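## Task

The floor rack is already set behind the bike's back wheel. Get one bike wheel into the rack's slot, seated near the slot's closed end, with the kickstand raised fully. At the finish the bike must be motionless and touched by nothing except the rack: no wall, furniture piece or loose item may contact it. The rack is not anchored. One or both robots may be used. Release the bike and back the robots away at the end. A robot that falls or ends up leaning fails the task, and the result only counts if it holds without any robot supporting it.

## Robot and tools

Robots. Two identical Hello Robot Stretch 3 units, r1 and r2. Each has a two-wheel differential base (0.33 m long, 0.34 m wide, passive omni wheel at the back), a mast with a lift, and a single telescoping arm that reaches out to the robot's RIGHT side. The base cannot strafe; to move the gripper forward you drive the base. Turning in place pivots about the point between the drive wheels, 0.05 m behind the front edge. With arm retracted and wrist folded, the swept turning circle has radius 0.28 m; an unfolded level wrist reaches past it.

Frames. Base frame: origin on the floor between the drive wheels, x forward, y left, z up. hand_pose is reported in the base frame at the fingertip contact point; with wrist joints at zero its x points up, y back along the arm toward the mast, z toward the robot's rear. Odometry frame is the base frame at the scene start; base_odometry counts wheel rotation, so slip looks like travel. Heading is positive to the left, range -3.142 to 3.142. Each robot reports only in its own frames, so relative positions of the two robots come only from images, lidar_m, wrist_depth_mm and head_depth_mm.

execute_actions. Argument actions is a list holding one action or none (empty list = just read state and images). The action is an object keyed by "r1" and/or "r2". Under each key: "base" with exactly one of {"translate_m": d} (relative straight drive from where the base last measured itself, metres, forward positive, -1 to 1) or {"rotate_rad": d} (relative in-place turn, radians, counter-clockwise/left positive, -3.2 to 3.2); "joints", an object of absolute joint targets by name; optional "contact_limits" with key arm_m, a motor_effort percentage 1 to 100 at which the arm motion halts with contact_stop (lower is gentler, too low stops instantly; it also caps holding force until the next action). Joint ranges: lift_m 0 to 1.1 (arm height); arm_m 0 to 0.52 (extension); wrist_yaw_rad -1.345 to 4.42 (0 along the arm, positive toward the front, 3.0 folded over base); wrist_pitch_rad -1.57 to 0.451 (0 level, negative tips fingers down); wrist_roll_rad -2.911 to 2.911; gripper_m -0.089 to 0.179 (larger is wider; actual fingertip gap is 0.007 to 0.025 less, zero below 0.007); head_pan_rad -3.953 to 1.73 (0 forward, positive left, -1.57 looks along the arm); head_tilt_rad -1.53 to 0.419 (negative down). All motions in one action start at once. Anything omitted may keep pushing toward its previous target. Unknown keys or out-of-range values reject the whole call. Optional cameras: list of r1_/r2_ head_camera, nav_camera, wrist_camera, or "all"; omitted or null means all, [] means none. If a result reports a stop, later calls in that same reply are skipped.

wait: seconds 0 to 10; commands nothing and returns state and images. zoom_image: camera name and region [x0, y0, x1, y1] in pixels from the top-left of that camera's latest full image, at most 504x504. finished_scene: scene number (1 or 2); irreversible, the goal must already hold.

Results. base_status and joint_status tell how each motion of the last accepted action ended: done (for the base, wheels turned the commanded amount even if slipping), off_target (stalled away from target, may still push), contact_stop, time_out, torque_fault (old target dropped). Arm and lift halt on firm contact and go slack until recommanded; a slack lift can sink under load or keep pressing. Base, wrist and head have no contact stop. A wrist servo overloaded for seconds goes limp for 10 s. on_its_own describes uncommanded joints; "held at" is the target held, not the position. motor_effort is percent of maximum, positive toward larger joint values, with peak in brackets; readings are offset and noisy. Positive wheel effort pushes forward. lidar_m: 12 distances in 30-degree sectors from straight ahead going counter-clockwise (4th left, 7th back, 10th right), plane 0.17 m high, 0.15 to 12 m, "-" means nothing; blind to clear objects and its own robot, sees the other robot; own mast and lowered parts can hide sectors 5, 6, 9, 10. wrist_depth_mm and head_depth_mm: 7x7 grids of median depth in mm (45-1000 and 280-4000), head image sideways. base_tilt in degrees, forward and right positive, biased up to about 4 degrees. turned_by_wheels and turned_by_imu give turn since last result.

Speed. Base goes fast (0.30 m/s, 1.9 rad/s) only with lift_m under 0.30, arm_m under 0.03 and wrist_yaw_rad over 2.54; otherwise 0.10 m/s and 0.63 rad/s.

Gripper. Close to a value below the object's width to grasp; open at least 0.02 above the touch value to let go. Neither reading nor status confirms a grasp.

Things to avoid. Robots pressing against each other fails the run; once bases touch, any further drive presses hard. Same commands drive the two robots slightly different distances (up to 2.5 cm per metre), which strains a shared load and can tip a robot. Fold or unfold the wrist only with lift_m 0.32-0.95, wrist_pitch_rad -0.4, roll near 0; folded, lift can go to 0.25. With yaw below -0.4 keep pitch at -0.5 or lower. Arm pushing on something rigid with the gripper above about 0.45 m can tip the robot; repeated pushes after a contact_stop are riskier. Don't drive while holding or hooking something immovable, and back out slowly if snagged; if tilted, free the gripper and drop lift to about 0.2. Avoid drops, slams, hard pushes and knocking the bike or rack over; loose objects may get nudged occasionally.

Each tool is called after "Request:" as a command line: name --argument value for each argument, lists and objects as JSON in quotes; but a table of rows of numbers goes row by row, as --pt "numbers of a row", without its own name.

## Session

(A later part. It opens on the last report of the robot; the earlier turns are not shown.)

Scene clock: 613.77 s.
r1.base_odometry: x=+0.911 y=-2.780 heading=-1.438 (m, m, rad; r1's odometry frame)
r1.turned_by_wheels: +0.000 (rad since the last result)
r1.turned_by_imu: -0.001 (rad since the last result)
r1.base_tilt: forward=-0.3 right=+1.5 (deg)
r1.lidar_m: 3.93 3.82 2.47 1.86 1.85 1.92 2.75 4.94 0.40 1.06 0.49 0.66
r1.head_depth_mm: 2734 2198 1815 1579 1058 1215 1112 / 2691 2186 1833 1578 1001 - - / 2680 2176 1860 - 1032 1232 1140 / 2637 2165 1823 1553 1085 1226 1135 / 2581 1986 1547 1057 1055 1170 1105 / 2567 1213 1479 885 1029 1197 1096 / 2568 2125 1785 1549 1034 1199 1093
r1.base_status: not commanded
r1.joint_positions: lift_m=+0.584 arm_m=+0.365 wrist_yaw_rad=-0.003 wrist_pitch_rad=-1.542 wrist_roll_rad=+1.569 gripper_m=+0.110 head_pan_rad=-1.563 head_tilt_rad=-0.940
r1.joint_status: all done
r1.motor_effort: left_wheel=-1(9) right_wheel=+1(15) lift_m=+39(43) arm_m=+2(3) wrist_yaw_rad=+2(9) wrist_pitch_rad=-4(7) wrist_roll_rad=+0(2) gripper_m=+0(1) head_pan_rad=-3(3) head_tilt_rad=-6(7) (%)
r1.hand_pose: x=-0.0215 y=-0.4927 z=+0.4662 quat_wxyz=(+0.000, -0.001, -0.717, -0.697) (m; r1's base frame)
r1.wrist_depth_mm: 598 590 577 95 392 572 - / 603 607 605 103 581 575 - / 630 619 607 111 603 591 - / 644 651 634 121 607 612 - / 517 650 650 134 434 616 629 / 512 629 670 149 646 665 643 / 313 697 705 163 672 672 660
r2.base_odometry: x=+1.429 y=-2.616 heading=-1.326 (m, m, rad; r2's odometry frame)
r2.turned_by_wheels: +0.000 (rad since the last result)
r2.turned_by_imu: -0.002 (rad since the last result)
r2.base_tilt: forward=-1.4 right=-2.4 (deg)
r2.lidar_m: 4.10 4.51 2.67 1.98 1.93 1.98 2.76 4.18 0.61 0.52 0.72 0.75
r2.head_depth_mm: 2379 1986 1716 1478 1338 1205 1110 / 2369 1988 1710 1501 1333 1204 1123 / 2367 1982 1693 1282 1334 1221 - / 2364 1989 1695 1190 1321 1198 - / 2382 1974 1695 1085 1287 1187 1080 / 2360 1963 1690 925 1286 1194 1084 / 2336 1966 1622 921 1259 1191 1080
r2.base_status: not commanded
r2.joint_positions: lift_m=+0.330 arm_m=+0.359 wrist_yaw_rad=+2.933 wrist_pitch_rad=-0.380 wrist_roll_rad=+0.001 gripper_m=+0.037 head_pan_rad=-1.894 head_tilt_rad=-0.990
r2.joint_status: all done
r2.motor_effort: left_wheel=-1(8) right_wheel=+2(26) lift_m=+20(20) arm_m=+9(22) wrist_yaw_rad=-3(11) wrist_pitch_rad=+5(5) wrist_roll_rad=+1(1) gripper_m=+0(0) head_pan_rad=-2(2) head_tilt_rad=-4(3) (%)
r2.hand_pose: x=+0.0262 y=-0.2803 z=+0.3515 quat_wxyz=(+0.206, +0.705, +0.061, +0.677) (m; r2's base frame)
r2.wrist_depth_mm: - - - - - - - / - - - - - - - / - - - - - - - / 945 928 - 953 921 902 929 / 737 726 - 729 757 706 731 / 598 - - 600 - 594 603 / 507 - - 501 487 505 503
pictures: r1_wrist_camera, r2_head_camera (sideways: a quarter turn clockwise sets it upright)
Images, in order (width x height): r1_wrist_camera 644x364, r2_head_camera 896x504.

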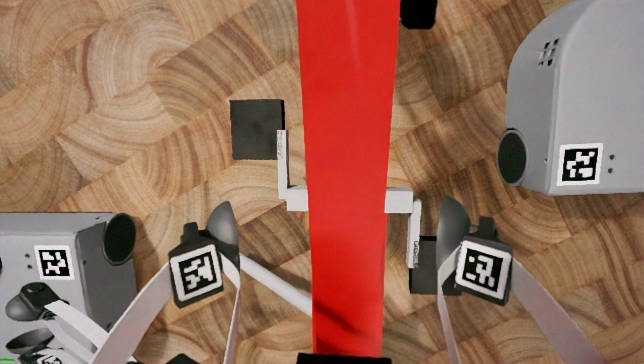

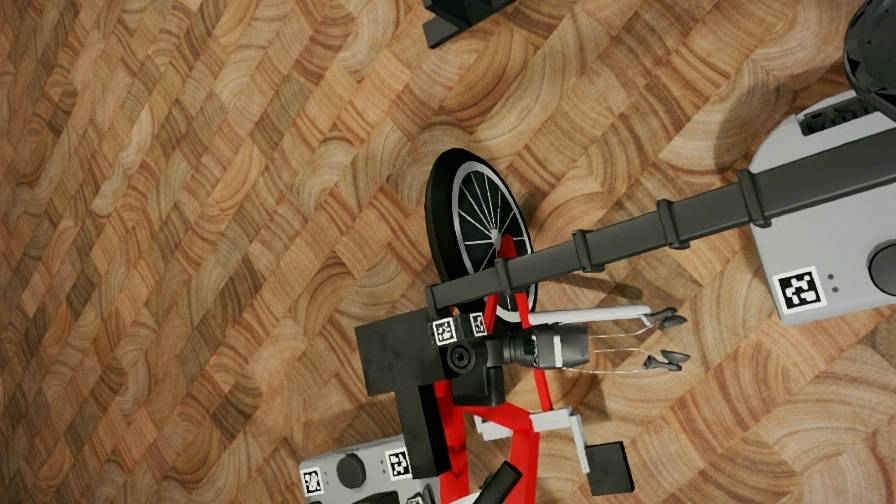

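Request:
execute_actions --actions '[{"r1": {"joints": {"gripper_m": -0.02}}}]' --cameras '["r1_wrist_camera"]'

Request:
execute_actions --actions '[{"r2": {"joints": {"arm_m": 0.3, "head_pan_rad": -2.0, "head_tilt_rad": -1.0}}}]' --cameras '["r1_wrist_camera", "r2_head_camera"]'

Scene clock: 622.10 s.
r1.base_odometry: x=+0.911 y=-2.780 heading=-1.438 (m, m, rad; r1's odometry frame)
r1.turned_by_wheels: +0.000 (rad since the last result)
r1.turned_by_imu: +0.000 (rad since the last result)
r1.base_tilt: forward=-0.3 right=+1.5 (deg)
r1.lidar_m: 3.94 3.83 2.47 1.85 1.85 1.93 2.75 4.91 0.40 1.06 0.49 0.66
r1.head_depth_mm: 2712 2168 1836 1576 1060 1218 1113 / 2701 2162 1814 1565 993 - - / 2695 2173 1866 - 1031 1226 1137 / 2660 2166 1819 1515 1090 1223 1141 / 2575 2006 1545 1055 1056 1168 1097 / 2564 1220 1481 891 1017 1207 1102 / 2528 2131 1786 1552 1035 1201 1097
r1.base_status: not commanded
r1.joint_positions: lift_m=+0.584 arm_m=+0.365 wrist_yaw_rad=-0.003 wrist_pitch_rad=-1.550 wrist_roll_rad=+1.569 gripper_m=-0.019 head_pan_rad=-1.563 head_tilt_rad=-0.940
r1.joint_status: all done
r1.motor_effort: left_wheel=-1(1) right_wheel=+1(1) lift_m=+39(39) arm_m=+2(2) wrist_yaw_rad=+2(2) wrist_pitch_rad=-1(4) wrist_roll_rad=+0(0) gripper_m=-23(97) head_pan_rad=-3(3) head_tilt_rad=-6(7) (%)
r1.hand_pose: x=-0.0215 y=-0.4907 z=+0.4663 quat_wxyz=(+0.000, -0.001, -0.714, -0.700) (m; r1's base frame)
r1.wrist_depth_mm: 590 581 584 93 406 568 - / 595 598 587 101 585 581 - / 618 619 422 108 598 596 - / 640 635 626 119 617 622 - / 523 641 654 128 431 638 631 / 504 681 688 143 656 650 643 / 298 708 694 159 673 682 672
r2.base_odometry: x=+1.429 y=-2.616 heading=-1.326 (m, m, rad; r2's odometry frame)
r2.turned_by_wheels: +0.000 (rad since the last result)
r2.turned_by_imu: -0.001 (rad since the last result)
r2.base_tilt: forward=-1.4 right=-2.3 (deg)
r2.lidar_m: 4.10 4.51 2.67 1.97 1.93 1.99 2.76 4.17 0.61 0.52 0.71 0.74
r2.head_depth_mm: 2396 1995 1718 1476 1336 1206 1112 / 2381 1989 1707 1489 1332 1207 1120 / 2385 1990 1701 1279 1328 1222 - / 2370 1969 1696 1193 1323 1198 - / 2326 1954 1686 1086 1284 1186 1079 / 2346 1965 1679 919 1277 1190 1082 / 2339 1947 1626 913 1262 1189 1084
r2.base_status: not commanded
r2.joint_positions: lift_m=+0.330 arm_m=+0.359 wrist_yaw_rad=+2.933 wrist_pitch_rad=-0.380 wrist_roll_rad=+0.001 gripper_m=+0.037 head_pan_rad=-1.894 head_tilt_rad=-0.990
r2.joint_status: not commanded
r2.motor_effort: left_wheel=+0(1) right_wheel=+0(2) lift_m=+20(21) arm_m=+9(9) wrist_yaw_rad=-3(2) wrist_pitch_rad=+5(5) wrist_roll_rad=+1(1) gripper_m=+0(0) head_pan_rad=-3(2) head_tilt_rad=-3(3) (%)
r2.hand_pose: x=+0.0262 y=-0.2803 z=+0.3515 quat_wxyz=(+0.206, +0.705, +0.061, +0.677) (m; r2's base frame)
r2.wrist_depth_mm: - - - - - - - / - - - - - - - / - - - - - - - / 943 934 - - 926 925 886 / 721 715 - 709 751 732 726 / 592 - - 597 - 585 604 / 511 - - 497 492 505 501
pictures: r1_wrist_camera
Images, in order (width x height): r1_wrist_camera 644x364.

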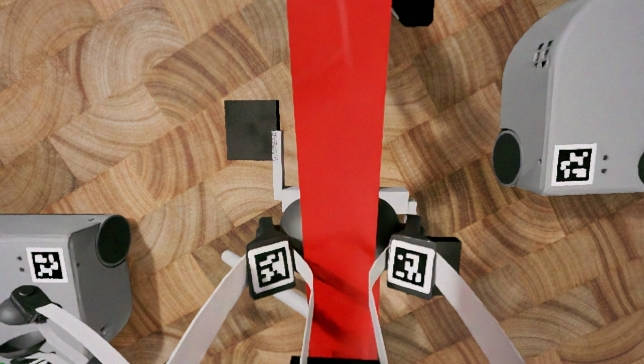

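Scene clock: 623.70 s.
r1.base_odometry: x=+0.911 y=-2.780 heading=-1.438 (m, m, rad; r1's odometry frame)
r1.turned_by_wheels: +0.000 (rad since the last result)
r1.turned_by_imu: +0.000 (rad since the last result)
r1.base_tilt: forward=-0.4 right=+1.4 (deg)
r1.lidar_m: 3.93 3.81 2.47 1.85 1.85 1.93 2.74 4.91 0.40 1.06 0.50 0.67
r1.head_depth_mm: 2736 2192 1823 1589 1102 1209 1107 / 2694 2193 1829 1540 1005 - - / 2645 2156 1842 - 1261 1230 1141 / 2679 2146 1806 1500 1087 1216 1139 / 2577 1991 1539 960 1040 1185 1107 / 2577 1217 1482 902 1042 1197 1106 / 2510 2119 1798 1563 1051 1204 1102
r1.base_status: not commanded
r1.joint_positions: lift_m=+0.584 arm_m=+0.365 wrist_yaw_rad=-0.003 wrist_pitch_rad=-1.499 wrist_roll_rad=+1.571 gripper_m=-0.013 head_pan_rad=-1.563 head_tilt_rad=-0.940
r1.joint_status: not commanded
r1.on_its_own: gripper_m is held at -0.014, not at your -0.020, by its stall guard, which is not easing now; wrist_pitch_rad is at rest, and its effort (-25) is outside its rest range (-20 to +32)
r1.motor_effort: left_wheel=+0(1) right_wheel=-2(1) lift_m=+39(39) arm_m=+1(3) wrist_yaw_rad=+3(1) wrist_pitch_rad=-25(27) wrist_roll_rad=-1(0) gripper_m=-20(23) head_pan_rad=-3(3) head_tilt_rad=-6(6) (%)
r1.hand_pose: x=-0.0215 y=-0.5039 z=+0.4657 quat_wxyz=(-0.001, -0.001, -0.732, -0.682) (m; r1's base frame)
r1.wrist_depth_mm: 620 595 590 93 551 557 - / 629 611 595 100 575 564 - / 647 635 620 108 596 580 - / 676 672 645 119 607 605 - / 534 625 663 129 418 611 606 / 546 617 686 144 667 638 622 / 304 607 704 158 678 661 648
r2.base_odometry: x=+1.429 y=-2.616 heading=-1.326 (m, m, rad; r2's odometry frame)
r2.turned_by_wheels: +0.000 (rad since the last result)
r2.turned_by_imu: +0.000 (rad since the last result)
r2.base_tilt: forward=-1.4 right=-2.3 (deg)
r2.lidar_m: 4.08 4.50 2.67 1.98 1.93 1.99 2.77 4.19 0.60 0.52 0.70 0.73
r2.head_depth_mm: 2405 2005 1728 1449 1336 1205 1129 / 2389 1980 1715 1495 1336 1210 1126 / 2376 1969 1702 1470 1329 1218 - / 2372 1976 1693 1191 1331 1195 - / 2351 1961 1689 1520 1283 1200 1076 / 2346 1962 1683 883 1277 1195 1080 / 2329 1949 1675 971 1124 1187 1080
r2.base_status: not commanded
r2.joint_positions: lift_m=+0.330 arm_m=+0.300 wrist_yaw_rad=+2.933 wrist_pitch_rad=-0.380 wrist_roll_rad=+0.001 gripper_m=+0.037 head_pan_rad=-1.993 head_tilt_rad=-0.990
r2.joint_status: all done
r2.motor_effort: left_wheel=+0(0) right_wheel=-1(0) lift_m=+20(20) arm_m=-6(7) wrist_yaw_rad=-3(2) wrist_pitch_rad=+5(5) wrist_roll_rad=+1(1) gripper_m=+0(0) head_pan_rad=-2(10) head_tilt_rad=-4(2) (%)
r2.hand_pose: x=+0.0262 y=-0.2213 z=+0.3515 quat_wxyz=(+0.206, +0.705, +0.061, +0.676) (m; r2's base frame)
r2.wrist_depth_mm: - - - - - - - / - - - - - - - / - - - - - - - / 941 940 974 924 936 922 937 / 727 746 - 736 749 713 710 / 606 - - 587 - 598 590 / 501 - - 502 497 506 511
pictures: r1_wrist_camera, r2_head_camera (sideways: a quarter turn clockwise sets it upright)
Images, in order (width x height): r1_wrist_camera 644x364, r2_head_camera 896x504.

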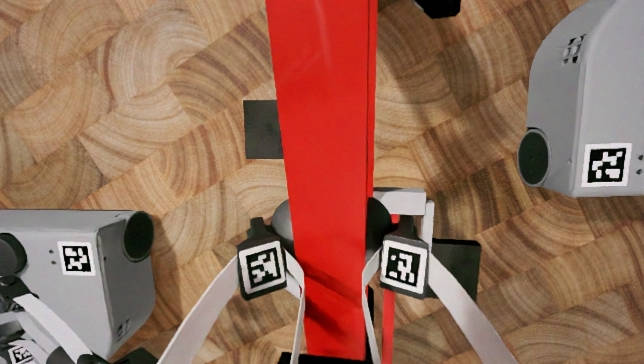

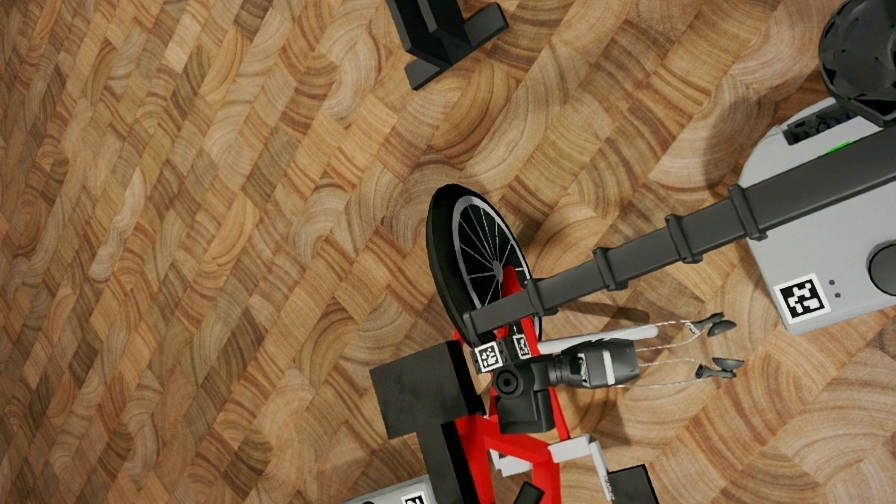

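Request:
execute_actions --actions '[{"r1": {"joints": {"arm_m": 0.347}}, "r2": {"joints": {"arm_m": 0.05}}}]' --cameras '["r1_wrist_camera", "r2_head_camera"]'

Scene clock: 633.90 s.
r1.base_odometry: x=+0.911 y=-2.780 heading=-1.438 (m, m, rad; r1's odometry frame)
r1.turned_by_wheels: +0.000 (rad since the last result)
r1.turned_by_imu: -0.001 (rad since the last result)
r1.base_tilt: forward=-0.3 right=+1.5 (deg)
r1.lidar_m: 3.91 3.82 2.47 1.85 1.85 1.92 2.74 4.93 0.40 1.06 0.49 0.66
r1.head_depth_mm: 2727 2204 1831 1581 1062 1212 1110 / 2705 2182 1815 1575 1002 - - / 2697 2159 1867 - 1095 1229 1137 / 2664 2158 1826 1554 1132 1230 1144 / 2550 1992 1450 1450 1018 1169 1107 / 2578 1224 1556 1426 1002 1199 1096 / 2546 2128 1794 1544 1026 1194 1095
r1.base_status: not commanded
r1.joint_positions: lift_m=+0.584 arm_m=+0.347 wrist_yaw_rad=-0.003 wrist_pitch_rad=-1.510 wrist_roll_rad=+1.571 gripper_m=-0.013 head_pan_rad=-1.563 head_tilt_rad=-0.940
r1.joint_status: all done
r1.on_its_own: gripper_m is held at -0.014, not at your -0.020, by its stall guard, which is not easing now
r1.motor_effort: left_wheel=+0(0) right_wheel=-1(1) lift_m=+39(39) arm_m=-4(6) wrist_yaw_rad=+2(2) wrist_pitch_rad=-19(26) wrist_roll_rad=-1(1) gripper_m=-20(22) head_pan_rad=-3(3) head_tilt_rad=-7(7) (%)
r1.hand_pose: x=-0.0215 y=-0.4836 z=+0.4658 quat_wxyz=(-0.001, -0.001, -0.728, -0.686) (m; r1's base frame)
r1.wrist_depth_mm: 618 600 578 92 560 548 - / 627 620 598 99 583 568 - / 651 633 611 108 588 589 - / 658 658 648 117 622 603 - / 529 649 668 128 620 619 605 / 530 649 681 143 650 636 628 / 561 724 697 160 675 667 657
r2.base_odometry: x=+1.429 y=-2.616 heading=-1.326 (m, m, rad; r2's odometry frame)
r2.turned_by_wheels: +0.000 (rad since the last result)
r2.turned_by_imu: -0.001 (rad since the last result)
r2.base_tilt: forward=-1.4 right=-2.3 (deg)
r2.lidar_m: 4.06 4.51 2.66 1.98 1.93 2.00 2.76 4.19 0.61 0.52 0.71 0.74
r2.head_depth_mm: 2401 2003 1716 1446 1336 1207 1127 / 2400 2003 1712 1506 1336 1203 1124 / 2352 1975 1710 1465 1332 1220 - / 2354 1969 1693 1201 1328 1191 - / 2339 1974 1680 1146 1286 1231 1073 / 2334 1963 1692 898 1304 1191 1085 / 2312 1948 1684 950 1261 1193 1080
r2.base_status: not commanded
r2.joint_positions: lift_m=+0.330 arm_m=+0.050 wrist_yaw_rad=+2.933 wrist_pitch_rad=-0.380 wrist_roll_rad=+0.001 gripper_m=+0.037 head_pan_rad=-1.993 head_tilt_rad=-0.990
r2.joint_status: all done
r2.motor_effort: left_wheel=+0(0) right_wheel=+0(0) lift_m=+20(21) arm_m=-6(5) wrist_yaw_rad=-2(3) wrist_pitch_rad=+5(5) wrist_roll_rad=+1(1) gripper_m=+0(0) head_pan_rad=-2(3) head_tilt_rad=-4(3) (%)
r2.hand_pose: x=+0.0262 y=+0.0287 z=+0.3515 quat_wxyz=(+0.206, +0.705, +0.061, +0.676) (m; r2's base frame)
r2.wrist_depth_mm: - - - - - - - / - - - - - - - / - - - - - - - / 897 929 944 936 915 895 909 / 729 725 755 743 766 716 732 / 594 593 - 592 - 593 591 / 512 - - 494 484 495 515
pictures: r1_wrist_camera, r2_head_camera (sideways: a quarter turn clockwise sets it upright)
Images, in order (width x height): r1_wrist_camera 644x364, r2_head_camera 896x504.

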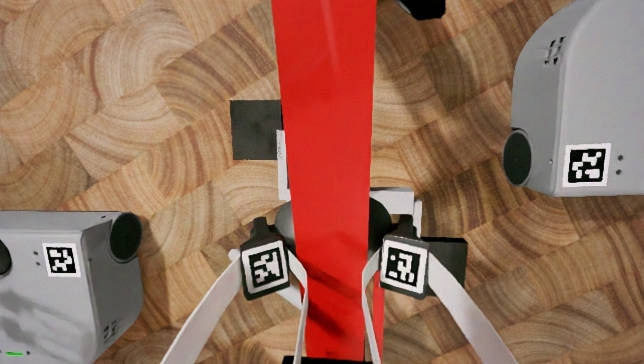

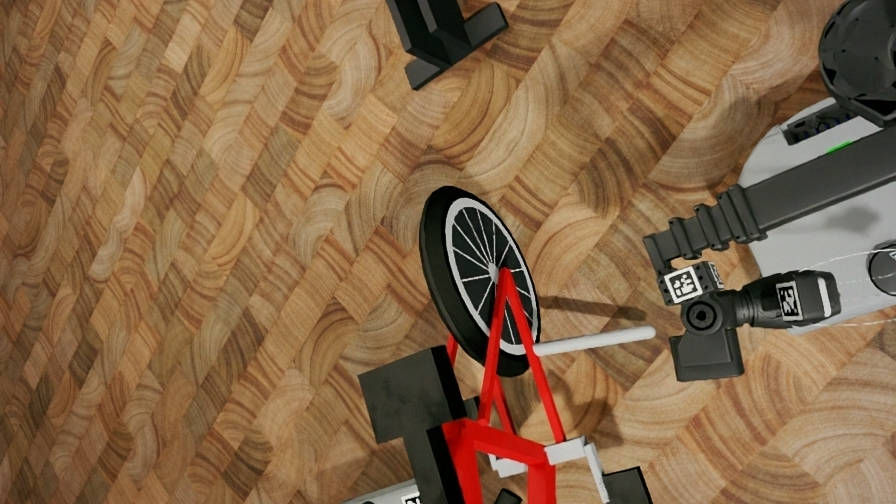

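Request:
execute_actions --actions '[{"r2": {"base": {"translate_m": 0.09}, "joints": {"arm_m": 0.0, "wrist_yaw_rad": 0.0, "wrist_pitch_rad": -0.4, "lift_m": 0.36, "gripper_m": 0.0}}}]' --cameras '[]'

Request:
execute_actions --actions '[{"r2": {"joints": {"wrist_pitch_rad": 0.0, "lift_m": 0.03, "head_pan_rad": -1.8, "head_tilt_rad": -1.05}}}]' --cameras '["r2_wrist_camera", "r2_head_camera"]'

Scene clock: 663.10 s.
r1.base_odometry: x=+0.911 y=-2.780 heading=-1.438 (m, m, rad; r1's odometry frame)
r1.turned_by_wheels: +0.000 (rad since the last result)
r1.turned_by_imu: +0.000 (rad since the last result)
r1.base_tilt: forward=-0.4 right=+1.5 (deg)
r1.lidar_m: 3.93 3.83 2.47 1.86 1.84 1.93 2.75 4.91 0.40 1.05 0.49 0.66
r1.head_depth_mm: 2728 2176 1835 1568 1063 1215 1113 / 2712 2166 1816 1580 1000 - - / 2690 2161 1863 - 1096 1231 1133 / 2671 2124 1772 1439 1129 1228 1137 / 2479 1195 1513 1454 1018 1176 1104 / 2600 2034 1791 1457 1006 1204 1100 / 2518 2140 1808 1557 1031 1199 1095
r1.base_status: not commanded
r1.joint_positions: lift_m=+0.584 arm_m=+0.347 wrist_yaw_rad=-0.003 wrist_pitch_rad=-1.510 wrist_roll_rad=+1.571 gripper_m=-0.013 head_pan_rad=-1.563 head_tilt_rad=-0.940
r1.joint_status: not commanded
r1.on_its_own: gripper_m is held at -0.014, not at your -0.020, by its stall guard, which is not easing now
r1.motor_effort: left_wheel=+0(1) right_wheel=-2(1) lift_m=+39(39) arm_m=-5(5) wrist_yaw_rad=+3(3) wrist_pitch_rad=-20(20) wrist_roll_rad=-1(1) gripper_m=-20(19) head_pan_rad=-4(3) head_tilt_rad=-6(6) (%)
r1.hand_pose: x=-0.0215 y=-0.4836 z=+0.4658 quat_wxyz=(-0.001, -0.001, -0.728, -0.686) (m; r1's base frame)
r1.wrist_depth_mm: 611 593 590 92 561 548 - / 633 614 601 99 575 559 - / 634 634 617 108 592 578 - / 518 640 641 117 618 608 - / 523 665 659 128 634 614 605 / 295 700 687 144 660 641 629 / 749 725 705 159 676 656 645
r2.base_odometry: x=+1.451 y=-2.703 heading=-1.326 (m, m, rad; r2's odometry frame)
r2.turned_by_wheels: +0.000 (rad since the last result)
r2.turned_by_imu: -0.001 (rad since the last result)
r2.base_tilt: forward=-1.5 right=-2.3 (deg)
r2.lidar_m: 4.04 4.43 2.74 2.02 1.97 2.03 2.82 4.27 0.54 0.54 0.66 0.67
r2.head_depth_mm: 2398 1990 1721 1479 1334 1206 1127 / 2389 1976 1716 1493 1336 1205 1119 / 2366 1979 1702 1289 1330 1218 - / 2347 1987 1703 1194 1325 1232 - / 2353 1971 1690 1103 1305 1184 1073 / 2346 1954 1686 972 1262 1195 1084 / 2345 1952 1678 925 1285 1188 1084
r2.base_status: done
r2.joint_positions: lift_m=+0.360 arm_m=+0.000 wrist_yaw_rad=+0.003 wrist_pitch_rad=-0.413 wrist_roll_rad=+0.001 gripper_m=+0.000 head_pan_rad=-1.993 head_tilt_rad=-0.990
r2.joint_status: all done
r2.motor_effort: left_wheel=+0(3) right_wheel=-1(5) lift_m=+32(31) arm_m=-5(7) wrist_yaw_rad=-3(2) wrist_pitch_rad=+4(5) wrist_roll_rad=+1(1) gripper_m=-1(78) head_pan_rad=-2(2) head_tilt_rad=-4(3) (%)
r2.hand_pose: x=-0.0209 y=-0.3704 z=+0.3733 quat_wxyz=(+0.692, +0.146, -0.692, -0.145) (m; r2's base frame)
r2.wrist_depth_mm: - - - 310 311 - - / - 371 - - 335 - - / 374 391 775 780 - 370 340 / 392 496 585 490 576 380 367 / 448 564 741 680 438 419 404 / 511 591 369 - 504 484 470 / 523 523 501 523 503 514 518
pictures: none
No camera images: the call's "cameras" was empty. Leave "cameras" out to get every camera's image.

Scene clock: 666.57 s.
r1.base_odometry: x=+0.911 y=-2.780 heading=-1.438 (m, m, rad; r1's odometry frame)
r1.turned_by_wheels: +0.000 (rad since the last result)
r1.turned_by_imu: +0.000 (rad since the last result)
r1.base_tilt: forward=-0.4 right=+1.4 (deg)
r1.lidar_m: 3.93 3.81 2.46 1.86 1.85 1.93 2.74 4.94 0.40 0.68 0.49 0.65
r1.head_depth_mm: 2690 2183 1830 1579 1057 1224 1113 / 2717 2175 1825 1577 1001 - - / 2655 2166 1863 - 1103 1226 1143 / 2683 2179 1768 1424 1129 1223 1140 / 2476 2095 1425 1447 1019 1173 1105 / 2602 2146 1763 1464 1007 1201 1104 / 2539 2127 1782 1542 1032 1196 1100
r1.base_status: not commanded
r1.joint_positions: lift_m=+0.584 arm_m=+0.347 wrist_yaw_rad=-0.003 wrist_pitch_rad=-1.510 wrist_roll_rad=+1.571 gripper_m=-0.013 head_pan_rad=-1.563 head_tilt_rad=-0.940
r1.joint_status: not commanded
r1.on_its_own: gripper_m is held at -0.014, not at your -0.020, by its stall guard, which is not easing now
r1.motor_effort: left_wheel=+1(1) right_wheel=-1(2) lift_m=+39(39) arm_m=-5(5) wrist_yaw_rad=+2(1) wrist_pitch_rad=-19(20) wrist_roll_rad=-1(1) gripper_m=-20(20) head_pan_rad=-4(3) head_tilt_rad=-7(6) (%)
r1.hand_pose: x=-0.0215 y=-0.4836 z=+0.4658 quat_wxyz=(-0.001, -0.001, -0.728, -0.686) (m; r1's base frame)
r1.wrist_depth_mm: 609 589 583 93 565 547 - / 630 609 607 99 576 573 - / 653 632 616 108 598 580 - / 520 644 637 118 603 610 - / 432 549 655 128 628 611 606 / 532 691 697 143 656 640 629 / 729 728 711 160 673 652 652
r2.base_odometry: x=+1.451 y=-2.703 heading=-1.326 (m, m, rad; r2's odometry frame)
r2.turned_by_wheels: +0.000 (rad since the last result)
r2.turned_by_imu: -0.001 (rad since the last result)
r2.base_tilt: forward=-1.4 right=-2.3 (deg)
r2.lidar_m: 4.02 4.44 2.72 2.03 1.97 2.03 2.82 4.24 0.54 1.04 0.66 0.67
r2.head_depth_mm: 2169 1888 1641 1468 1311 1192 1095 / 2166 1862 1620 1280 1308 1188 - / 2167 1864 1623 1182 1311 1217 - / 2172 1851 933 1194 1284 1217 - / 2148 1843 1625 1185 1303 1186 1087 / 2145 1848 897 1370 1266 1181 1081 / 2053 1294 750 1285 1295 1177 1085
r2.base_status: not commanded
r2.joint_positions: lift_m=+0.076 arm_m=+0.000 wrist_yaw_rad=-0.003 wrist_pitch_rad=-0.008 wrist_roll_rad=+0.001 gripper_m=+0.000 head_pan_rad=-1.807 head_tilt_rad=-1.037
r2.joint_status: lift_m contact_stop (moved -0.284 of -0.330); the others done
r2.on_its_own: lift_m is slack since a contact_stop, until your next command for it (your +0.030 is given up)
r2.motor_effort: left_wheel=+1(1) right_wheel=-1(1) lift_m=+24(55) arm_m=+6(7) wrist_yaw_rad=+3(11) wrist_pitch_rad=+3(9) wrist_roll_rad=+1(1) gripper_m=-4(3) head_pan_rad=+2(14) head_tilt_rad=-4(10) (%)
r2.hand_pose: x=-0.0221 y=-0.4006 z=+0.1881 quat_wxyz=(+0.707, +0.002, -0.707, -0.004) (m; r2's base frame)
r2.wrist_depth_mm: 341 343 - - - - 308 / 344 - - - - 330 311 / 376 438 371 934 - 329 315 / 398 429 287 324 362 335 307 / 432 477 699 689 715 343 339 / 452 501 522 - 531 357 349 / 386 384 388 388 378 363 367
pictures: r2_head_camera (sideways: a quarter turn clockwise sets it upright), r2_wrist_camera
ARM HIT: r2's arm struck its own base hard.
Images, in order (width x height): r2_head_camera 896x504, r2_wrist_camera 644x364.

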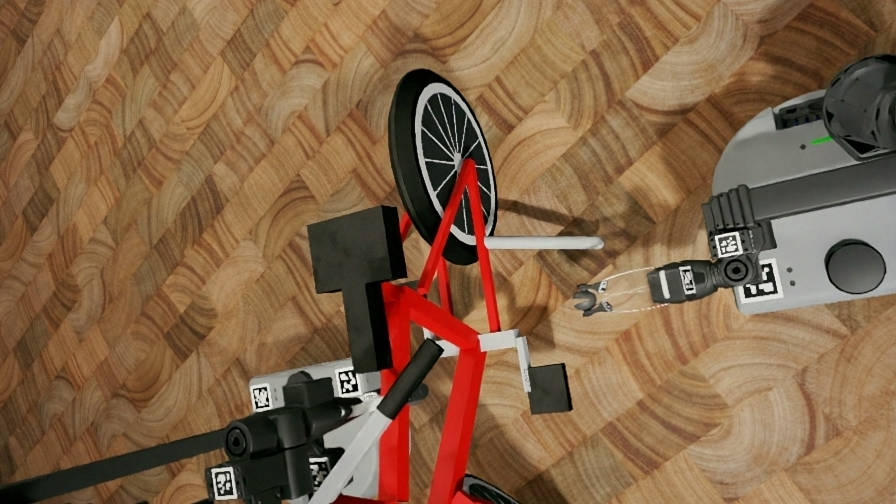

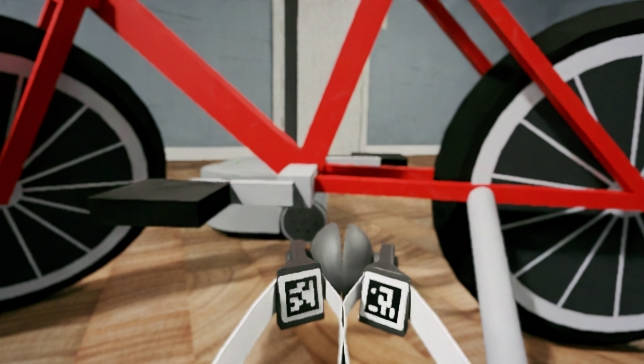

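Request:
execute_actions --actions '[{"r2": {"joints": {"arm_m": 0.09, "lift_m": 0.09}}}]' --cameras '[]'

Request:
execute_actions --actions '[{"r2": {"joints": {"lift_m": 0.01}}}]' --cameras '["r2_wrist_camera", "r2_head_camera"]'

Scene clock: 675.77 s.
r1.base_odometry: x=+0.911 y=-2.780 heading=-1.438 (m, m, rad; r1's odometry frame)
r1.turned_by_wheels: +0.000 (rad since the last result)
r1.turned_by_imu: +0.000 (rad since the last result)
r1.base_tilt: forward=-0.4 right=+1.5 (deg)
r1.lidar_m: 3.94 3.81 2.47 1.86 1.85 1.94 2.75 4.91 0.40 0.76 0.49 0.66
r1.head_depth_mm: 2716 2213 1837 1570 1059 1220 1114 / 2687 2161 1819 1576 1003 - - / 2698 2159 1862 - 1093 1234 1141 / 2698 2172 1795 1360 1128 1230 1135 / 2485 2088 1411 1290 1019 1167 1103 / 2569 2158 1770 1460 1006 1206 1098 / 2514 2149 1802 1551 1030 1206 1097
r1.base_status: not commanded
r1.joint_positions: lift_m=+0.584 arm_m=+0.347 wrist_yaw_rad=-0.003 wrist_pitch_rad=-1.510 wrist_roll_rad=+1.571 gripper_m=-0.013 head_pan_rad=-1.563 head_tilt_rad=-0.940
r1.joint_status: not commanded
r1.on_its_own: gripper_m is held at -0.014, not at your -0.020, by its stall guard, which is not easing now
r1.motor_effort: left_wheel=+0(0) right_wheel=-1(2) lift_m=+39(39) arm_m=-5(4) wrist_yaw_rad=+2(2) wrist_pitch_rad=-19(20) wrist_roll_rad=-1(1) gripper_m=-20(20) head_pan_rad=-3(3) head_tilt_rad=-7(6) (%)
r1.hand_pose: x=-0.0215 y=-0.4836 z=+0.4658 quat_wxyz=(-0.001, -0.001, -0.728, -0.686) (m; r1's base frame)
r1.wrist_depth_mm: 607 593 582 92 552 555 - / 620 616 600 100 580 570 - / 655 627 622 107 594 588 - / 518 643 641 118 608 605 - / 429 442 660 128 635 616 603 / 379 696 686 143 658 646 628 / 648 724 715 160 666 664 654
r2.base_odometry: x=+1.451 y=-2.703 heading=-1.326 (m, m, rad; r2's odometry frame)
r2.turned_by_wheels: +0.000 (rad since the last result)
r2.turned_by_imu: -0.001 (rad since the last result)
r2.base_tilt: forward=-1.3 right=-2.3 (deg)
r2.lidar_m: 4.01 4.44 2.72 2.02 1.98 2.03 2.83 4.26 0.54 0.54 0.66 0.67
r2.head_depth_mm: 2194 1877 1641 1462 1314 1196 1096 / 2189 1871 1638 1275 1312 1191 - / 2172 1862 1635 1185 1310 1210 - / 2171 1862 930 1196 1283 - - / 2153 1858 1614 1180 1300 1185 1088 / 2142 1842 898 1370 1268 1178 1088 / 2041 1300 751 1281 1297 1178 1082
r2.base_status: not commanded
r2.joint_positions: lift_m=+0.090 arm_m=+0.090 wrist_yaw_rad=-0.002 wrist_pitch_rad=-0.016 wrist_roll_rad=+0.001 gripper_m=+0.000 head_pan_rad=-1.807 head_tilt_rad=-1.037
r2.joint_status: all done
r2.motor_effort: left_wheel=+1(1) right_wheel=+0(0) lift_m=+32(36) arm_m=+7(8) wrist_yaw_rad=+2(3) wrist_pitch_rad=+5(6) wrist_roll_rad=+1(1) gripper_m=-3(3) head_pan_rad=+2(2) head_tilt_rad=-4(5) (%)
r2.hand_pose: x=-0.0219 y=-0.4904 z=+0.2000 quat_wxyz=(+0.707, +0.005, -0.707, -0.007) (m; r2's base frame)
r2.wrist_depth_mm: - - - - - - 206 / 322 262 - 836 - - 229 / 330 - 269 880 - 253 235 / 345 - 606 323 382 252 244 / 181 182 200 236 240 230 234 / 140 169 535 - 559 267 260 / 398 404 403 412 392 288 267
pictures: none
No camera images: the call's "cameras" was empty. Leave "cameras" out to get every camera's image.

Scene clock: 677.33 s.
r1.base_odometry: x=+0.911 y=-2.780 heading=-1.438 (m, m, rad; r1's odometry frame)
r1.turned_by_wheels: +0.000 (rad since the last result)
r1.turned_by_imu: +0.000 (rad since the last result)
r1.base_tilt: forward=-0.4 right=+1.5 (deg)
r1.lidar_m: 3.94 3.82 2.47 1.86 1.84 1.93 2.75 4.92 0.40 0.75 0.49 0.66
r1.head_depth_mm: 2746 2166 1823 1569 1065 1212 1113 / 2692 2190 1827 1573 996 - - / 2707 2191 1860 - 1092 1227 1140 / 2673 2183 1777 1417 1129 1218 1140 / 2516 2102 1490 1422 1021 1167 1107 / 2626 2138 1801 1457 1002 1200 1101 / 2526 2133 1801 1553 1028 1196 1100
r1.base_status: not commanded
r1.joint_positions: lift_m=+0.584 arm_m=+0.347 wrist_yaw_rad=-0.003 wrist_pitch_rad=-1.510 wrist_roll_rad=+1.571 gripper_m=-0.013 head_pan_rad=-1.563 head_tilt_rad=-0.940
r1.joint_status: not commanded
r1.on_its_own: gripper_m is held at -0.014, not at your -0.020, by its stall guard, which is not easing now
r1.motor_effort: left_wheel=+1(0) right_wheel=-2(2) lift_m=+39(39) arm_m=-4(5) wrist_yaw_rad=+2(2) wrist_pitch_rad=-19(19) wrist_roll_rad=-1(1) gripper_m=-20(19) head_pan_rad=-3(3) head_tilt_rad=-6(7) (%)
r1.hand_pose: x=-0.0215 y=-0.4836 z=+0.4658 quat_wxyz=(-0.001, -0.001, -0.728, -0.686) (m; r1's base frame)
r1.wrist_depth_mm: 606 594 584 92 563 551 - / 629 618 601 99 584 564 - / 642 628 623 108 600 590 - / 519 638 639 118 615 602 - / 513 469 648 128 619 620 601 / 459 686 692 143 663 642 627 / 733 733 703 160 670 661 645
r2.base_odometry: x=+1.451 y=-2.703 heading=-1.326 (m, m, rad; r2's odometry frame)
r2.turned_by_wheels: +0.000 (rad since the last result)
r2.turned_by_imu: +0.000 (rad since the last result)
r2.base_tilt: forward=-1.4 right=-2.2 (deg)
r2.lidar_m: 4.03 4.43 2.73 2.03 1.98 2.04 2.83 4.27 0.67 1.05 0.66 0.67
r2.head_depth_mm: 2186 1887 1647 1459 1316 1195 1091 / 2184 1865 1632 1283 1309 1195 - / 2180 1863 1622 1184 1309 1211 - / 2169 1860 924 1195 1285 - - / 2163 1848 1615 1185 1295 1184 1084 / 2151 1848 897 1379 1258 1179 1080 / 2058 1300 751 1282 1290 1178 1082
r2.base_status: not commanded
r2.joint_positions: lift_m=+0.010 arm_m=+0.090 wrist_yaw_rad=-0.002 wrist_pitch_rad=-0.017 wrist_roll_rad=+0.001 gripper_m=+0.000 head_pan_rad=-1.807 head_tilt_rad=-1.037
r2.joint_status: all done
r2.motor_effort: left_wheel=+1(1) right_wheel=-1(0) lift_m=+16(30) arm_m=+7(7) wrist_yaw_rad=+2(2) wrist_pitch_rad=+6(6) wrist_roll_rad=+1(1) gripper_m=-2(3) head_pan_rad=+2(2) head_tilt_rad=-5(5) (%)
r2.hand_pose: x=-0.0219 y=-0.4903 z=+0.1207 quat_wxyz=(+0.707, +0.006, -0.707, -0.007) (m; r2's base frame)
r2.wrist_depth_mm: 317 - 255 271 - 245 225 / 317 - 255 270 - 244 231 / 230 386 591 589 - 216 212 / 373 876 595 601 - 254 178 / 406 546 547 620 572 270 153 / 366 369 378 - 396 363 136 / 282 280 283 279 275 291 131
pictures: r2_head_camera (sideways: a quarter turn clockwise sets it upright), r2_wrist_camera
Images, in order (width x height): r2_head_camera 896x504, r2_wrist_camera 644x364.

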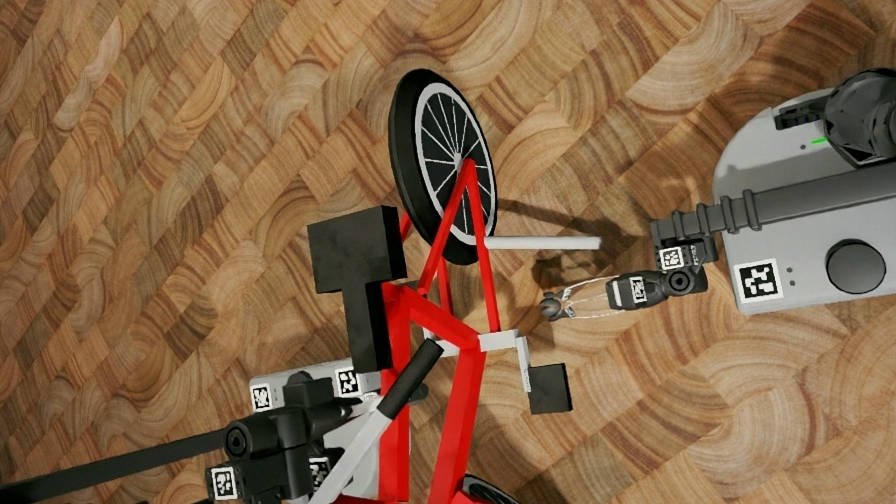

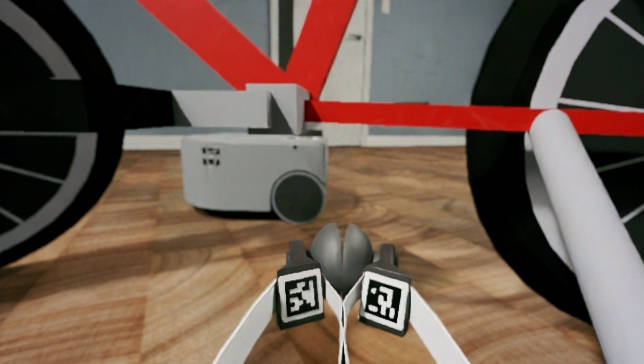

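Request:
execute_actions --actions '[{"r2": {"base": {"translate_m": -0.24}}}]' --cameras '["r2_wrist_camera", "r2_head_camera"]'

Scene clock: 685.63 s.
r1.base_odometry: x=+0.911 y=-2.780 heading=-1.438 (m, m, rad; r1's odometry frame)
r1.turned_by_wheels: +0.000 (rad since the last result)
r1.turned_by_imu: -0.001 (rad since the last result)
r1.base_tilt: forward=-0.3 right=+1.6 (deg)
r1.lidar_m: 3.92 3.84 2.46 1.86 1.85 1.92 2.74 4.90 0.40 1.09 0.49 0.65
r1.head_depth_mm: 2735 2197 1839 1569 1068 1213 1115 / 2722 2150 1806 1586 998 - - / 2667 2180 1880 - 1095 1227 1139 / 2659 2170 1819 1512 1123 1224 1137 / 2615 2156 1812 1522 1007 1173 1103 / 2551 2034 1491 1322 1006 1201 1106 / 2438 2135 1511 1491 1031 1196 1098
r1.base_status: not commanded
r1.joint_positions: lift_m=+0.584 arm_m=+0.347 wrist_yaw_rad=-0.005 wrist_pitch_rad=-1.511 wrist_roll_rad=+1.571 gripper_m=-0.013 head_pan_rad=-1.563 head_tilt_rad=-0.940
r1.joint_status: not commanded
r1.on_its_own: gripper_m is held at -0.014, not at your -0.020, by its stall guard, which is not easing now
r1.motor_effort: left_wheel=+1(16) right_wheel=-2(24) lift_m=+39(39) arm_m=-5(4) wrist_yaw_rad=+3(5) wrist_pitch_rad=-19(21) wrist_roll_rad=-1(1) gripper_m=-19(21) head_pan_rad=-3(3) head_tilt_rad=-6(6) (%)
r1.hand_pose: x=-0.0215 y=-0.4833 z=+0.4658 quat_wxyz=(-0.002, -0.002, -0.728, -0.686) (m; r1's base frame)
r1.wrist_depth_mm: 596 602 580 92 562 538 - / 623 611 597 99 588 569 - / 641 633 621 108 588 586 - / 670 651 639 117 612 616 - / 689 675 661 127 621 613 612 / 629 686 674 143 657 639 621 / 552 560 692 160 669 664 641
r2.base_odometry: x=+1.393 y=-2.470 heading=-1.326 (m, m, rad; r2's odometry frame)
r2.turned_by_wheels: +0.000 (rad since the last result)
r2.turned_by_imu: -0.001 (rad since the last result)
r2.base_tilt: forward=-1.5 right=-2.4 (deg)
r2.lidar_m: 4.18 4.65 2.56 1.90 1.86 1.92 2.66 4.06 4.22 0.59 0.85 0.82
r2.head_depth_mm: 2184 1876 1644 1414 1311 1192 1092 / 2178 1867 1636 1452 1313 1193 - / 2162 1861 1621 1430 1306 1215 - / 2170 1855 1621 1180 1310 - - / 2169 1846 1618 1151 1304 1183 1084 / 2138 1841 1611 1169 1295 1181 1083 / 2144 1839 1458 997 1276 1180 1075
r2.base_status: done
r2.joint_positions: lift_m=+0.010 arm_m=+0.090 wrist_yaw_rad=+0.002 wrist_pitch_rad=-0.022 wrist_roll_rad=+0.001 gripper_m=+0.000 head_pan_rad=-1.807 head_tilt_rad=-1.037
r2.joint_status: not commanded
r2.motor_effort: left_wheel=+1(11) right_wheel=+0(35) lift_m=+18(18) arm_m=+6(7) wrist_yaw_rad=-2(100) wrist_pitch_rad=+7(14) wrist_roll_rad=+1(1) gripper_m=-2(9) head_pan_rad=+2(3) head_tilt_rad=-4(4) (%)
r2.hand_pose: x=-0.0210 y=-0.4902 z=+0.1194 quat_wxyz=(+0.707, +0.009, -0.707, -0.007) (m; r2's base frame)
r2.wrist_depth_mm: 269 - 243 235 232 227 223 / 275 - 252 246 237 235 231 / - 603 223 209 200 192 238 / 949 622 270 261 255 250 246 / 515 521 449 270 266 258 268 / 363 362 365 - 272 269 386 / 279 280 281 281 273 284 288
pictures: r2_head_camera (sideways: a quarter turn clockwise sets it upright), r2_wrist_camera
Images, in order (width x height): r2_head_camera 896x504, r2_wrist_camera 644x364.

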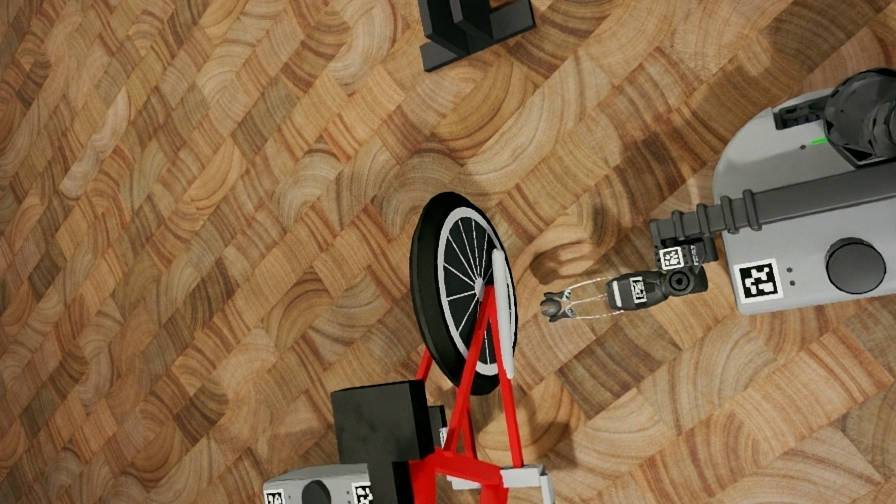

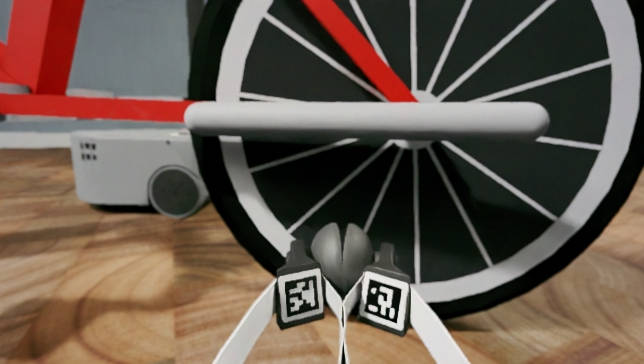

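Request:
execute_actions --actions '[{"r2": {"base": {"translate_m": -1.0}, "joints": {"lift_m": 0.15, "wrist_yaw_rad": 1.57, "gripper_m": 0.17, "head_pan_rad": -1.2, "head_tilt_rad": -1.0}}}]' --cameras '[]'

Request:
execute_actions --actions '[{"r2": {"base": {"translate_m": -0.45}, "joints": {"arm_m": 0.44}}}]' --cameras '["r2_wrist_camera", "r2_head_camera"]'

Scene clock: 719.77 s.
r1.base_odometry: x=+0.911 y=-2.780 heading=-1.438 (m, m, rad; r1's odometry frame)
r1.turned_by_wheels: +0.000 (rad since the last result)
r1.turned_by_imu: -0.001 (rad since the last result)
r1.base_tilt: forward=-0.5 right=+1.5 (deg)
r1.lidar_m: 3.96 3.83 2.46 1.86 1.85 1.92 2.74 4.92 0.40 3.01 0.49 0.65
r1.head_depth_mm: 2709 2192 1830 1579 1064 1216 1114 / 2684 2163 1829 1580 998 - - / 2678 2177 1865 - 1097 1229 1147 / 2703 2150 1803 1513 1127 1223 1137 / 2654 2145 1809 1559 1019 1171 1103 / 2583 2137 1787 1560 996 1194 1097 / 2544 2139 1797 1545 1024 1204 1102
r1.base_status: not commanded
r1.joint_positions: lift_m=+0.584 arm_m=+0.347 wrist_yaw_rad=-0.005 wrist_pitch_rad=-1.511 wrist_roll_rad=+1.571 gripper_m=-0.013 head_pan_rad=-1.563 head_tilt_rad=-0.940
r1.joint_status: not commanded
r1.on_its_own: gripper_m is held at -0.014, not at your -0.020, by its stall guard, which is not easing now
r1.motor_effort: left_wheel=+1(1) right_wheel=-2(2) lift_m=+39(39) arm_m=-5(5) wrist_yaw_rad=+5(4) wrist_pitch_rad=-19(19) wrist_roll_rad=-1(1) gripper_m=-20(19) head_pan_rad=-3(4) head_tilt_rad=-6(6) (%)
r1.hand_pose: x=-0.0215 y=-0.4833 z=+0.4658 quat_wxyz=(-0.002, -0.002, -0.728, -0.686) (m; r1's base frame)
r1.wrist_depth_mm: 603 604 583 92 561 552 - / 636 612 594 99 585 578 - / 646 642 616 108 597 587 - / 677 654 634 117 602 599 - / 686 668 673 127 618 621 607 / 712 702 682 143 662 647 627 / 736 724 707 160 668 658 647
r2.base_odometry: x=+1.151 y=-1.500 heading=-1.326 (m, m, rad; r2's odometry frame)
r2.turned_by_wheels: +0.000 (rad since the last result)
r2.turned_by_imu: -0.001 (rad since the last result)
r2.base_tilt: forward=-1.5 right=-2.3 (deg)
r2.lidar_m: 1.79 4.90 1.89 1.40 1.37 1.41 1.96 3.18 3.33 3.49 3.36 0.96
r2.head_depth_mm: 2361 1963 1699 1491 1334 1199 1095 / 2330 1962 1697 1488 1254 1214 1111 / 2343 1954 1688 1481 1283 1218 - / 2315 1939 1679 1488 1297 1178 - / 2304 1938 1672 1471 1318 1190 1084 / 2296 1926 1680 1473 1318 1196 1081 / 2284 1936 1669 1449 1315 1181 1077
r2.base_status: done
r2.joint_positions: lift_m=+0.150 arm_m=+0.090 wrist_yaw_rad=+1.568 wrist_pitch_rad=-0.020 wrist_roll_rad=+0.001 gripper_m=+0.170 head_pan_rad=-1.207 head_tilt_rad=-1.001
r2.joint_status: all done
r2.motor_effort: left_wheel=+0(3) right_wheel=+0(3) lift_m=+32(35) arm_m=+6(6) wrist_yaw_rad=+3(3) wrist_pitch_rad=+7(8) wrist_roll_rad=+1(1) gripper_m=+0(83) head_pan_rad=+1(21) head_tilt_rad=+1(5) (%)
r2.hand_pose: x=+0.2343 y=-0.2355 z=+0.2590 quat_wxyz=(+0.506, +0.504, -0.496, +0.494) (m; r2's base frame)
r2.wrist_depth_mm: - - - - - - - / - - - - - - - / - - - - - 836 - / - - - - - 773 - / 920 - 966 979 948 838 - / 636 - 648 654 653 675 717 / 493 466 490 498 494 493 -
pictures: none
No camera images: the call's "cameras" was empty. Leave "cameras" out to get every camera's image.

Scene clock: 725.43 s.
r1.base_odometry: x=+0.911 y=-2.780 heading=-1.438 (m, m, rad; r1's odometry frame)
r1.turned_by_wheels: +0.000 (rad since the last result)
r1.turned_by_imu: -0.001 (rad since the last result)
r1.base_tilt: forward=-0.5 right=+1.5 (deg)
r1.lidar_m: 3.94 3.83 2.47 1.85 1.85 1.93 2.75 4.94 0.40 3.01 0.49 0.65
r1.head_depth_mm: 2702 2182 1811 1575 1073 1211 1112 / 2681 2173 1838 1582 998 - - / 2705 2166 1865 - 1098 1223 1146 / 2692 2157 1809 1522 1124 1219 1134 / 2658 2143 1822 1567 1019 1169 1097 / 2584 2162 1795 1554 999 1200 1099 / 2506 2144 1796 1549 1028 1194 1091
r1.base_status: not commanded
r1.joint_positions: lift_m=+0.584 arm_m=+0.347 wrist_yaw_rad=-0.005 wrist_pitch_rad=-1.511 wrist_roll_rad=+1.571 gripper_m=-0.013 head_pan_rad=-1.563 head_tilt_rad=-0.940
r1.joint_status: not commanded
r1.on_its_own: gripper_m is held at -0.014, not at your -0.020, by its stall guard, which is not easing now
r1.motor_effort: left_wheel=+0(1) right_wheel=-1(2) lift_m=+39(39) arm_m=-4(5) wrist_yaw_rad=+4(4) wrist_pitch_rad=-19(19) wrist_roll_rad=-1(1) gripper_m=-20(20) head_pan_rad=-3(3) head_tilt_rad=-7(7) (%)
r1.hand_pose: x=-0.0215 y=-0.4833 z=+0.4658 quat_wxyz=(-0.002, -0.002, -0.728, -0.686) (m; r1's base frame)
r1.wrist_depth_mm: 607 601 581 92 556 555 - / 626 611 597 100 578 572 - / 647 639 617 108 595 582 - / 662 660 644 117 612 609 - / 676 677 669 127 619 621 617 / 715 699 683 142 662 638 626 / 739 718 704 160 669 655 651
r2.base_odometry: x=+1.042 y=-1.063 heading=-1.326 (m, m, rad; r2's odometry frame)
r2.turned_by_wheels: +0.000 (rad since the last result)
r2.turned_by_imu: +0.001 (rad since the last result)
r2.base_tilt: forward=-1.4 right=-2.2 (deg)
r2.lidar_m: 2.16 4.13 1.59 1.18 1.15 1.19 1.64 2.81 2.93 3.72 3.58 1.33
r2.head_depth_mm: 2335 1981 1702 1491 1319 1202 1092 / 2343 1969 1685 1515 1327 1201 1109 / 2327 1950 1686 1508 1330 1195 - / 2326 1934 1679 1481 1322 1198 - / 2296 1947 1673 1387 1314 1192 1084 / 2291 1927 1674 1375 1321 1184 1083 / 2285 1932 1669 1400 1311 1189 1073
r2.base_status: done
r2.joint_positions: lift_m=+0.150 arm_m=+0.440 wrist_yaw_rad=+1.568 wrist_pitch_rad=-0.020 wrist_roll_rad=+0.001 gripper_m=+0.170 head_pan_rad=-1.207 head_tilt_rad=-1.001
r2.joint_status: all done
r2.motor_effort: left_wheel=+0(3) right_wheel=+1(4) lift_m=+32(32) arm_m=+6(5) wrist_yaw_rad=+3(3) wrist_pitch_rad=+7(7) wrist_roll_rad=+1(1) gripper_m=+0(1) head_pan_rad=+2(2) head_tilt_rad=+0(0) (%)
r2.hand_pose: x=+0.2343 y=-0.5853 z=+0.2590 quat_wxyz=(+0.506, +0.505, -0.495, +0.494) (m; r2's base frame)
r2.wrist_depth_mm: - - - - - - - / - - - - - - - / - - - - - - - / - - - - - - - / 925 - 962 871 1000 980 - / 638 - 648 611 619 650 735 / 487 469 490 269 279 495 -
pictures: r2_head_camera (sideways: a quarter turn clockwise sets it upright), r2_wrist_camera
Images, in order (width x height): r2_head_camera 896x504, r2_wrist_camera 644x364.

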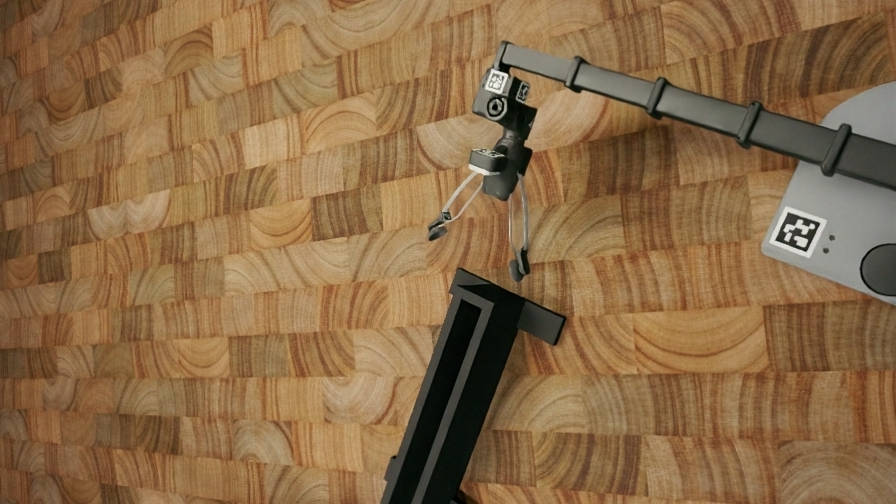

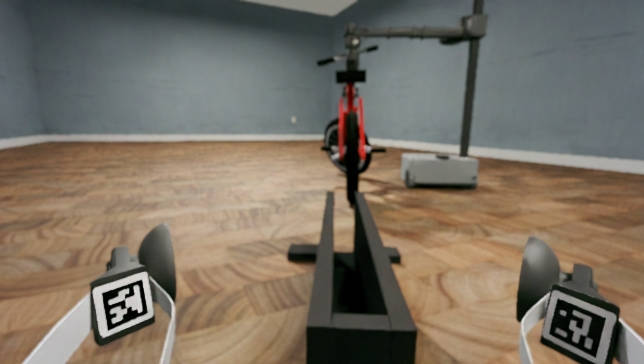

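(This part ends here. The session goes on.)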